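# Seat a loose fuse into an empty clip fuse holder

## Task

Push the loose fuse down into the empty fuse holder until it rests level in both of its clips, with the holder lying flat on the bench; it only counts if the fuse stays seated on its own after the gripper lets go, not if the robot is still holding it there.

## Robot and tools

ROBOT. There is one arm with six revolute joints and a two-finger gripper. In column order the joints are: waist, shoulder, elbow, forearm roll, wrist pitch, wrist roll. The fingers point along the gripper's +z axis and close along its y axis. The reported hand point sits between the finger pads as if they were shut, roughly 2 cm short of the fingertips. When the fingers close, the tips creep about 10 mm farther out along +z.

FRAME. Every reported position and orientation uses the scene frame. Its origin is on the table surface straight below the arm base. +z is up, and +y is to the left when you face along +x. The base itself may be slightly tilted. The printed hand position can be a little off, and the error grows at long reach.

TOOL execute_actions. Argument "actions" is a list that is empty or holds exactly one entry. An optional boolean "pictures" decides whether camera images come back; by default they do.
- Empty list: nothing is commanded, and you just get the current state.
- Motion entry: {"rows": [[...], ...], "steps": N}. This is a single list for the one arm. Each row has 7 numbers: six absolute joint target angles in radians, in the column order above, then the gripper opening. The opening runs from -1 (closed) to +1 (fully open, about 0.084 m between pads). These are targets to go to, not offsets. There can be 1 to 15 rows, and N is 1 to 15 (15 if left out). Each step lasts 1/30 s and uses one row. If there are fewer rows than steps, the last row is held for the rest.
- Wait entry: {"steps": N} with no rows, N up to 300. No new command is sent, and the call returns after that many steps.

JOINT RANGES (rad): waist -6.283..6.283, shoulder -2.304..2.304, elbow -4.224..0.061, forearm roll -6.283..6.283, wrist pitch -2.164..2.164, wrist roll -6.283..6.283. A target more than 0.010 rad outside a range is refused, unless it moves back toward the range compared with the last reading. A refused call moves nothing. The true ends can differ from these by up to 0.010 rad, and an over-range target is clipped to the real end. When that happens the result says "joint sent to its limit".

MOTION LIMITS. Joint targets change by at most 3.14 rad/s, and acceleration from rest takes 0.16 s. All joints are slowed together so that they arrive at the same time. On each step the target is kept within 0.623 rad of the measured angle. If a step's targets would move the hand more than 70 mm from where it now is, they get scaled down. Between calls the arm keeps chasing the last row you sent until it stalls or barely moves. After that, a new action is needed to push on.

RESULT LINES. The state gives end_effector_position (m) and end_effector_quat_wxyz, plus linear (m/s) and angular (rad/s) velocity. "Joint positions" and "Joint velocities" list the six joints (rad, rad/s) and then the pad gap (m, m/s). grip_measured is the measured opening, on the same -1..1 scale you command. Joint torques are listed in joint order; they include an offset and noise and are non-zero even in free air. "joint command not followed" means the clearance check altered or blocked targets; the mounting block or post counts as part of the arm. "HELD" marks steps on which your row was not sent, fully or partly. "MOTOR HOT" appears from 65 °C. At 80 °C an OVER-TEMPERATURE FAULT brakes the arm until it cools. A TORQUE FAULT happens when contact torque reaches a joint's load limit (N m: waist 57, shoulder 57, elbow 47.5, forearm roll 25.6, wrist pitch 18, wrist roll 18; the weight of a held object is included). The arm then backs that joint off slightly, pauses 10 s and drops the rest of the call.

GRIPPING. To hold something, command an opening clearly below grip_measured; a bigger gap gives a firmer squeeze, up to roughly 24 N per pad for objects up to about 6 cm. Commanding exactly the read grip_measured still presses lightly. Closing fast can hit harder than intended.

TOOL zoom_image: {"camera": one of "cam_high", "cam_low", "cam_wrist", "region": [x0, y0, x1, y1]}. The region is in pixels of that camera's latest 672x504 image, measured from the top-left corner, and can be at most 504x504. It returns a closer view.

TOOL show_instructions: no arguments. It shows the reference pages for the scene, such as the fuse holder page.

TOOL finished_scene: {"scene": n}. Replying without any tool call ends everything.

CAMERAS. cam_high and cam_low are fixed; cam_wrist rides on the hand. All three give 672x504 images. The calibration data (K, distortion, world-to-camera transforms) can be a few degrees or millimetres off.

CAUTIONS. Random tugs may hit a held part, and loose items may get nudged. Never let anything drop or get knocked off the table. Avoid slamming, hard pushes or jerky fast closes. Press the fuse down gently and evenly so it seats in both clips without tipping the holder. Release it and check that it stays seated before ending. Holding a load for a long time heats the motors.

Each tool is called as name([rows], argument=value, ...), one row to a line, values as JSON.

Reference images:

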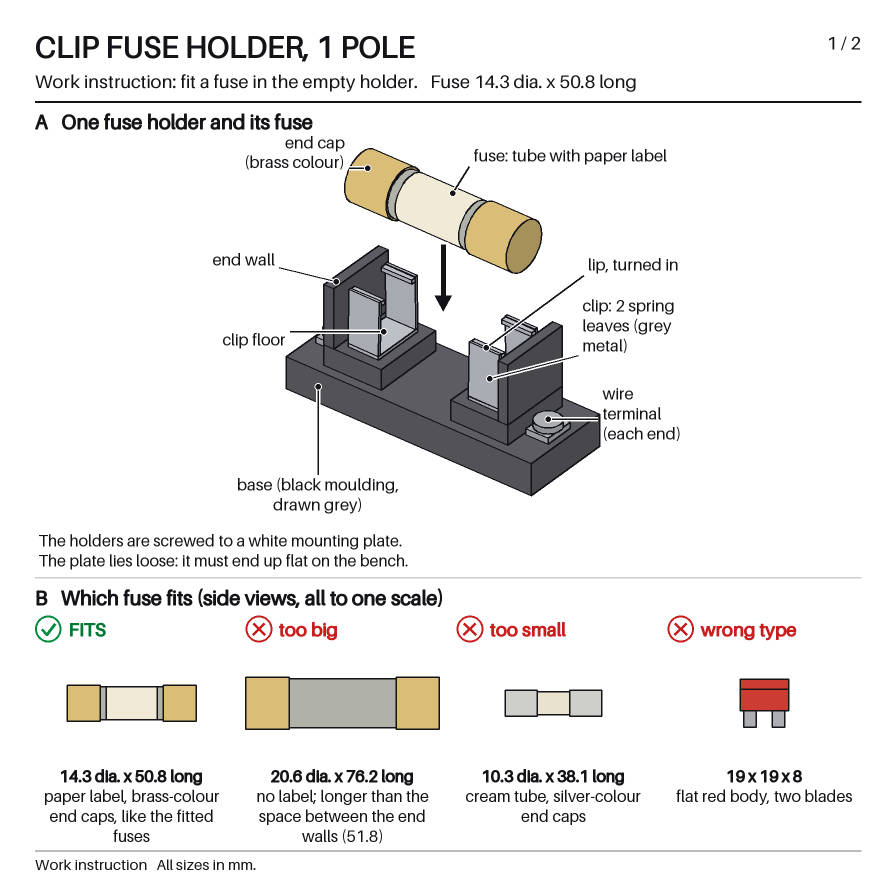

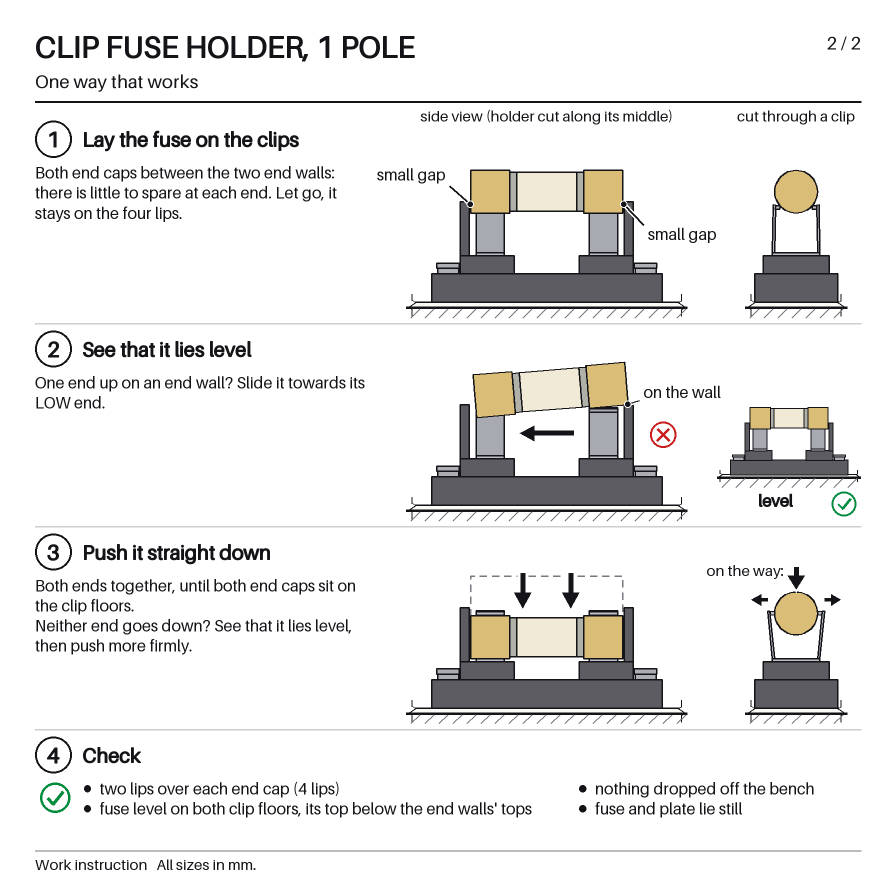

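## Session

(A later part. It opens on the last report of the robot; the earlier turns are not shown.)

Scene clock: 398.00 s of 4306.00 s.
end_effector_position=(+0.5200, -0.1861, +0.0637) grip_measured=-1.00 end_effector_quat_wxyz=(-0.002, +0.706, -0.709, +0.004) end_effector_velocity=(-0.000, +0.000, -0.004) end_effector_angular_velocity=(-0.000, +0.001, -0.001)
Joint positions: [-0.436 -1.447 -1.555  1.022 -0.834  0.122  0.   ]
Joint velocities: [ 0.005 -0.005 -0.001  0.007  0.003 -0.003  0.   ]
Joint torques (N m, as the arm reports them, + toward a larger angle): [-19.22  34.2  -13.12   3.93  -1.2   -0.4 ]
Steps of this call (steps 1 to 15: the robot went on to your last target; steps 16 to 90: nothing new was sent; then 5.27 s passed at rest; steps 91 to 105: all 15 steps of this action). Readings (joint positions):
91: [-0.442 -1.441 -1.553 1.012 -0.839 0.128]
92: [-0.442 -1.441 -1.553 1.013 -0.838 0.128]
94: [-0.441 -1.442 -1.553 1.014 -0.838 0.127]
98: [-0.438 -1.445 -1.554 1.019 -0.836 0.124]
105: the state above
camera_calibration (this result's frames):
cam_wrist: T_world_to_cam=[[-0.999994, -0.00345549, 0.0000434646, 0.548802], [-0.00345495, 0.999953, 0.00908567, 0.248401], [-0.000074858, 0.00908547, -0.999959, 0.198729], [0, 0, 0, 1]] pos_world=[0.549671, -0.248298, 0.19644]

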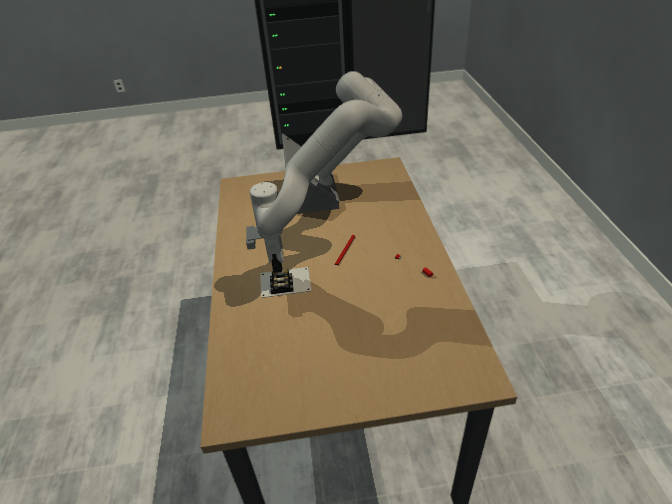

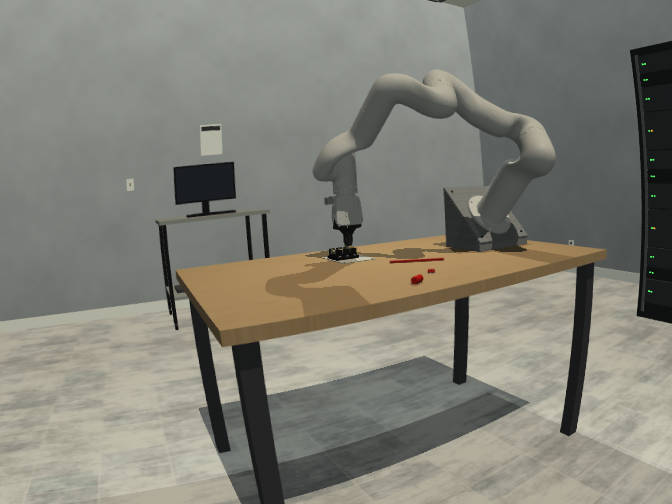

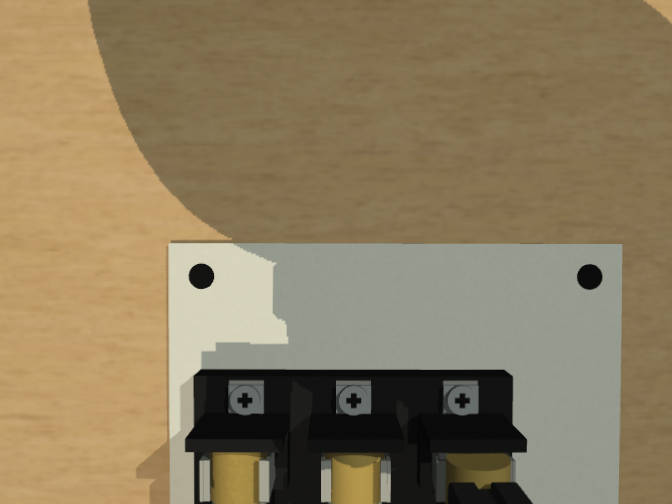

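execute_actions([
  {"rows":[[-0.4403,-1.4413,-1.5523,1.0141,-0.838,0.127,-1],[-0.4403,-1.4413,-1.5523,1.0141,-0.838,0.127,-1],[-0.4403,-1.4413,-1.5523,1.0141,-0.838,0.127,-1],[-0.4403,-1.4413,-1.5523,1.0141,-0.838,0.127,-1],[-0.430,-1.4262,-1.534,1.026,-0.8375,0.120,-1],[-0.430,-1.4262,-1.534,1.026,-0.8375,0.120,-1],[-0.430,-1.4262,-1.534,1.026,-0.8375,0.120,-1],[-0.430,-1.4262,-1.534,1.026,-0.8375,0.120,-1],[-0.430,-1.4262,-1.534,1.026,-0.8375,0.120,-1],[-0.430,-1.4262,-1.534,1.026,-0.8375,0.120,-1],[-0.4249,-1.4327,-1.5353,1.0345,-0.8347,0.1155,-1]]},
], pictures=false)

execute_actions([
  {"rows":[[-0.4227,-1.4355,-1.5361,1.038,-0.8336,0.1136,-1],[-0.4216,-1.4368,-1.5366,1.0397,-0.833,0.1126,-1],[-0.4205,-1.4382,-1.537,1.0414,-0.8324,0.1116,-1],[-0.4194,-1.4396,-1.5375,1.0432,-0.8318,0.1106,-1],[-0.4183,-1.441,-1.5379,1.0449,-0.8313,0.1097,-1],[-0.4172,-1.4423,-1.5383,1.0466,-0.8307,0.1087,-1],[-0.4161,-1.4437,-1.5388,1.0484,-0.8301,0.1077,-1],[-0.415,-1.4451,-1.5392,1.0501,-0.8295,0.1067,-1]]},
])

zoom_image(camera="cam_low", region=[320, 225, 370, 265])

zoom_image(camera="cam_high", region=[255, 245, 315, 295])

Scene clock: 411.77 s of 4306.00 s.
end_effector_position=(+0.5199, -0.1773, +0.0639) grip_measured=-1.00 end_effector_quat_wxyz=(-0.003, +0.707, -0.708, +0.002) end_effector_velocity=(-0.004, +0.004, -0.020) end_effector_angular_velocity=(+0.002, +0.005, -0.004)
Joint positions: [-0.427 -1.431 -1.536  1.031 -0.836  0.118  0.   ]
Joint velocities: [ 0.023 -0.017  0.009  0.035  0.012 -0.02   0.   ]
Joint torques (N m, as the arm reports them, + toward a larger angle): [-29.55  43.08 -16.77   2.34  -0.13  -0.33]
Steps of this call (steps 1 to 15: the robot went on to your last target; steps 16 to 90: nothing new was sent; then 10.27 s passed at rest; steps 91 to 105: all 15 steps of this action). Readings (joint positions):
91: [-0.435 -1.448 -1.554 1.023 -0.835 0.122]
92: [-0.435 -1.447 -1.554 1.022 -0.836 0.123]
94: [-0.436 -1.446 -1.552 1.019 -0.838 0.124]
98: [-0.434 -1.436 -1.543 1.021 -0.839 0.123]
105: the state above

Scene clock: 412.27 s of 4306.00 s.
end_effector_position=(+0.5202, -0.1769, +0.0541) grip_measured=-1.00 end_effector_quat_wxyz=(-0.003, +0.707, -0.707, +0.002) end_effector_velocity=(-0.000, -0.000, -0.004) end_effector_angular_velocity=(+0.002, -0.000, +0.001)
Joint positions: [-0.416 -1.444 -1.539  1.049 -0.83   0.107  0.   ]
Joint velocities: [ 0.003 -0.006 -0.002  0.006  0.    -0.006  0.   ]
Joint torques (N m, as the arm reports them, + toward a larger angle): [-18.89  32.04 -13.87   3.63   0.43  -0.44]
Steps of this call (steps 1 to 15: all 15 steps of this action). Readings (joint positions):
1: [-0.427 -1.432 -1.535 1.032 -0.836 0.117]
2: [-0.426 -1.432 -1.535 1.033 -0.835 0.116]
4: [-0.425 -1.434 -1.536 1.035 -0.835 0.115]
8: [-0.421 -1.438 -1.538 1.042 -0.832 0.111]
15: the state above
camera_calibration (this result's frames):
cam_wrist: T_world_to_cam=[[-0.999976, -0.00671481, 0.00150998, 0.548333], [-0.00669448, 0.999892, 0.0130898, 0.240802], [-0.00159772, 0.0130793, -0.999913, 0.19051], [0, 0, 0, 1]] pos_world=[0.550236, -0.239585, 0.186513]

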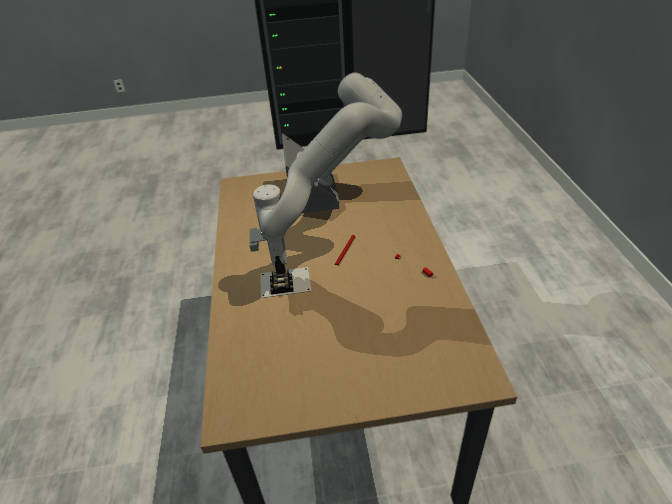

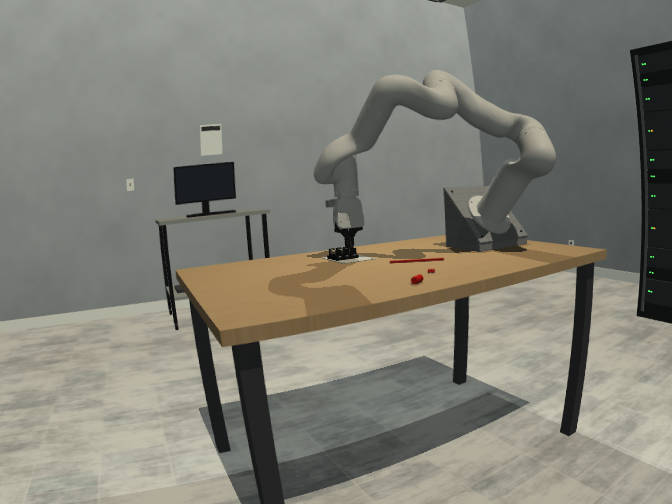

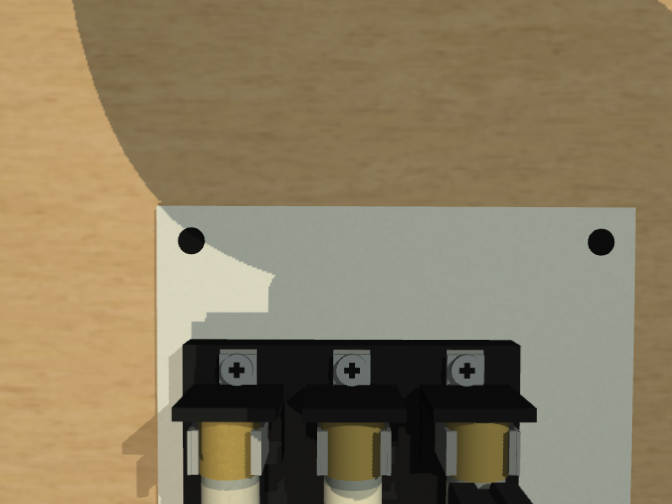

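Region (320, 225, 370, 265) of cam_low's 672x504 image, scaled by 10.080, with more detail than that image has; it fills the top 403 rows of this view, and the rest is white.

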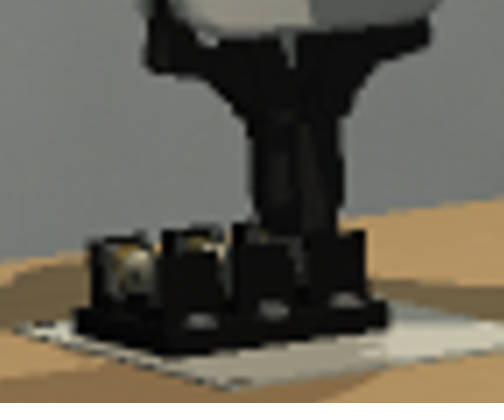

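Region (255, 245, 315, 295) of cam_high's 672x504 image, scaled by 8.400, with more detail than that image has.

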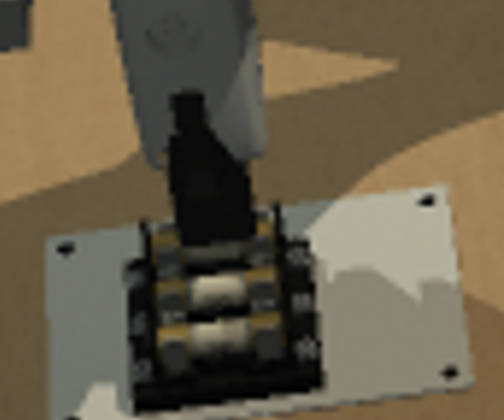

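Looks clipped like the neighbours. One more 1.5 mm press, then lift and check.

execute_actions([
  {"rows":[[-0.4139,-1.4464,-1.5397,1.0518,-0.829,0.1058,-1],[-0.4139,-1.4464,-1.5397,1.0518,-0.829,0.1058,-1],[-0.4139,-1.4464,-1.5397,1.0518,-0.829,0.1058,-1],[-0.4139,-1.4464,-1.5397,1.0518,-0.829,0.1058,-1],[-0.4139,-1.4464,-1.5397,1.0518,-0.829,0.1058,-1],[-0.4139,-1.4464,-1.5397,1.0518,-0.829,0.1058,-1],[-0.4398,-1.4162,-1.5308,1.012,-0.842,0.128,-1]]},
], pictures=false)

execute_actions([
  {"rows":[[-0.50,-1.37,-1.50,1.0,-0.85,0.14,-1]]},
])

zoom_image(camera="cam_high", region=[255, 245, 315, 295])

zoom_image(camera="cam_low", region=[320, 225, 370, 265])

Scene clock: 421.80 s of 4306.00 s.
end_effector_position=(+0.5198, -0.1774, +0.0724) grip_measured=-1.00 end_effector_quat_wxyz=(-0.003, +0.707, -0.708, +0.002) end_effector_velocity=(-0.003, -0.001, +0.023) end_effector_angular_velocity=(+0.001, +0.004, -0.004)
Joint positions: [-0.437 -1.42  -1.532  1.017 -0.841  0.125  0.   ]
Joint velocities: [-0.028  0.031  0.012 -0.046 -0.014  0.026  0.   ]
Joint torques (N m, as the arm reports them, + toward a larger angle): [-26.55  40.57 -15.71   3.75  -0.11  -0.26]
Steps of this call (steps 1 to 15: the robot went on to your last target; steps 16 to 90: nothing new was sent; then 6.03 s passed at rest; steps 91 to 105: all 15 steps of this action). Readings (joint positions):
91: [-0.415 -1.445 -1.539 1.050 -0.829 0.107]
92: [-0.415 -1.445 -1.539 1.050 -0.829 0.107]
94: [-0.415 -1.445 -1.539 1.051 -0.829 0.106]
98: [-0.416 -1.444 -1.538 1.047 -0.831 0.108]
105: the state above

Scene clock: 422.30 s of 4306.00 s.
end_effector_position=(+0.5157, -0.1858, +0.1121) grip_measured=-1.00 end_effector_quat_wxyz=(-0.017, +0.693, -0.720, +0.017) end_effector_velocity=(-0.000, -0.001, +0.006) end_effector_angular_velocity=(-0.000, -0.007, -0.005)
Joint positions: [-0.499 -1.371 -1.5    1.    -0.85   0.14   0.   ]
Joint velocities: [-0.009  0.008  0.004 -0.002 -0.002  0.002  0.   ]
Joint torques (N m, as the arm reports them, + toward a larger angle): [-25.51  40.82 -18.27   3.37   0.01  -0.47]
Steps of this call (steps 1 to 15: all 15 steps of this action). Readings (joint positions):
1: [-0.438 -1.418 -1.531 1.015 -0.841 0.126]
2: [-0.442 -1.415 -1.528 1.013 -0.842 0.128]
4: [-0.463 -1.399 -1.517 1.008 -0.845 0.132]
8: [-0.491 -1.377 -1.506 1.002 -0.848 0.138]
15: the state above
camera_calibration (this result's frames):
cam_wrist: T_world_to_cam=[[-0.998741, 0.0302187, -0.0400342, 0.554551], [0.029725, 0.999475, 0.01287, 0.230043], [0.0404021, 0.0116638, -0.999115, 0.226587], [0, 0, 0, 1]] pos_world=[0.53786, -0.249323, 0.245627]

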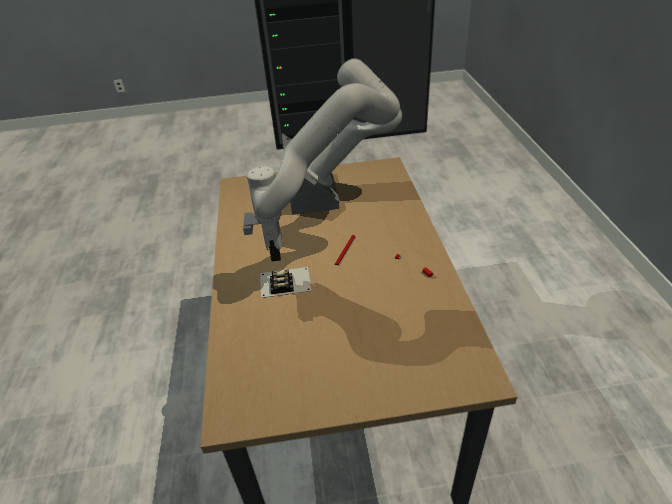

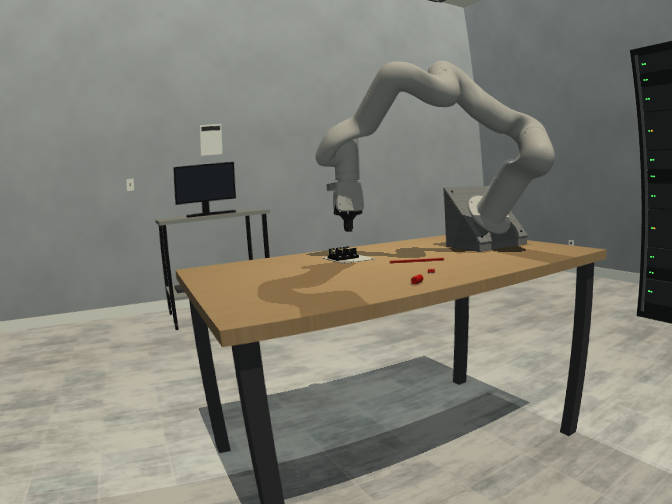

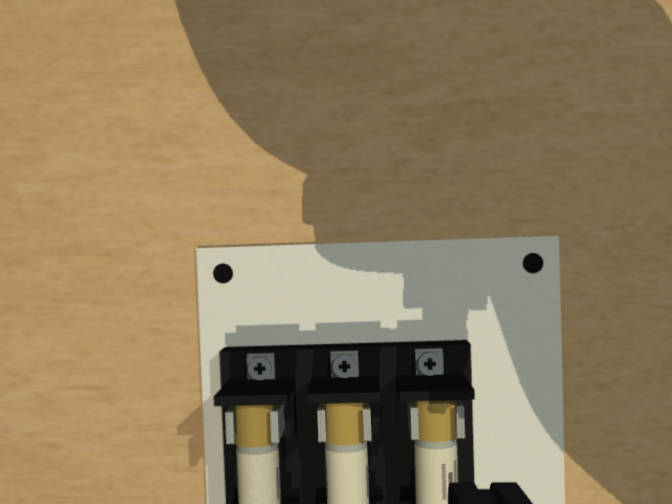

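Region (255, 245, 315, 295) of cam_high's 672x504 image, scaled by 8.400, with more detail than that image has.

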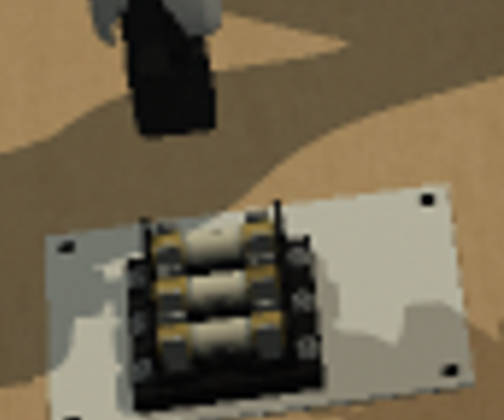

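Region (320, 225, 370, 265) of cam_low's 672x504 image, scaled by 10.080, with more detail than that image has; it fills the top 403 rows of this view, and the rest is white.

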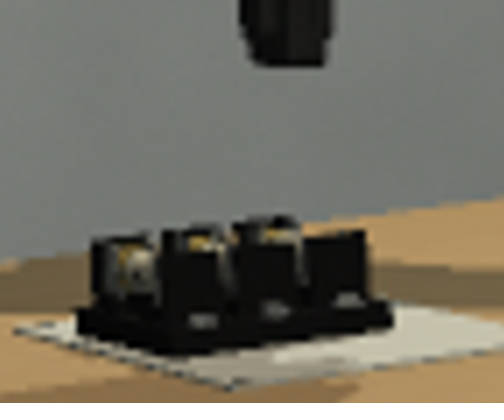

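Seated.

finished_scene(scene=1)

The scene is finished: the task was done.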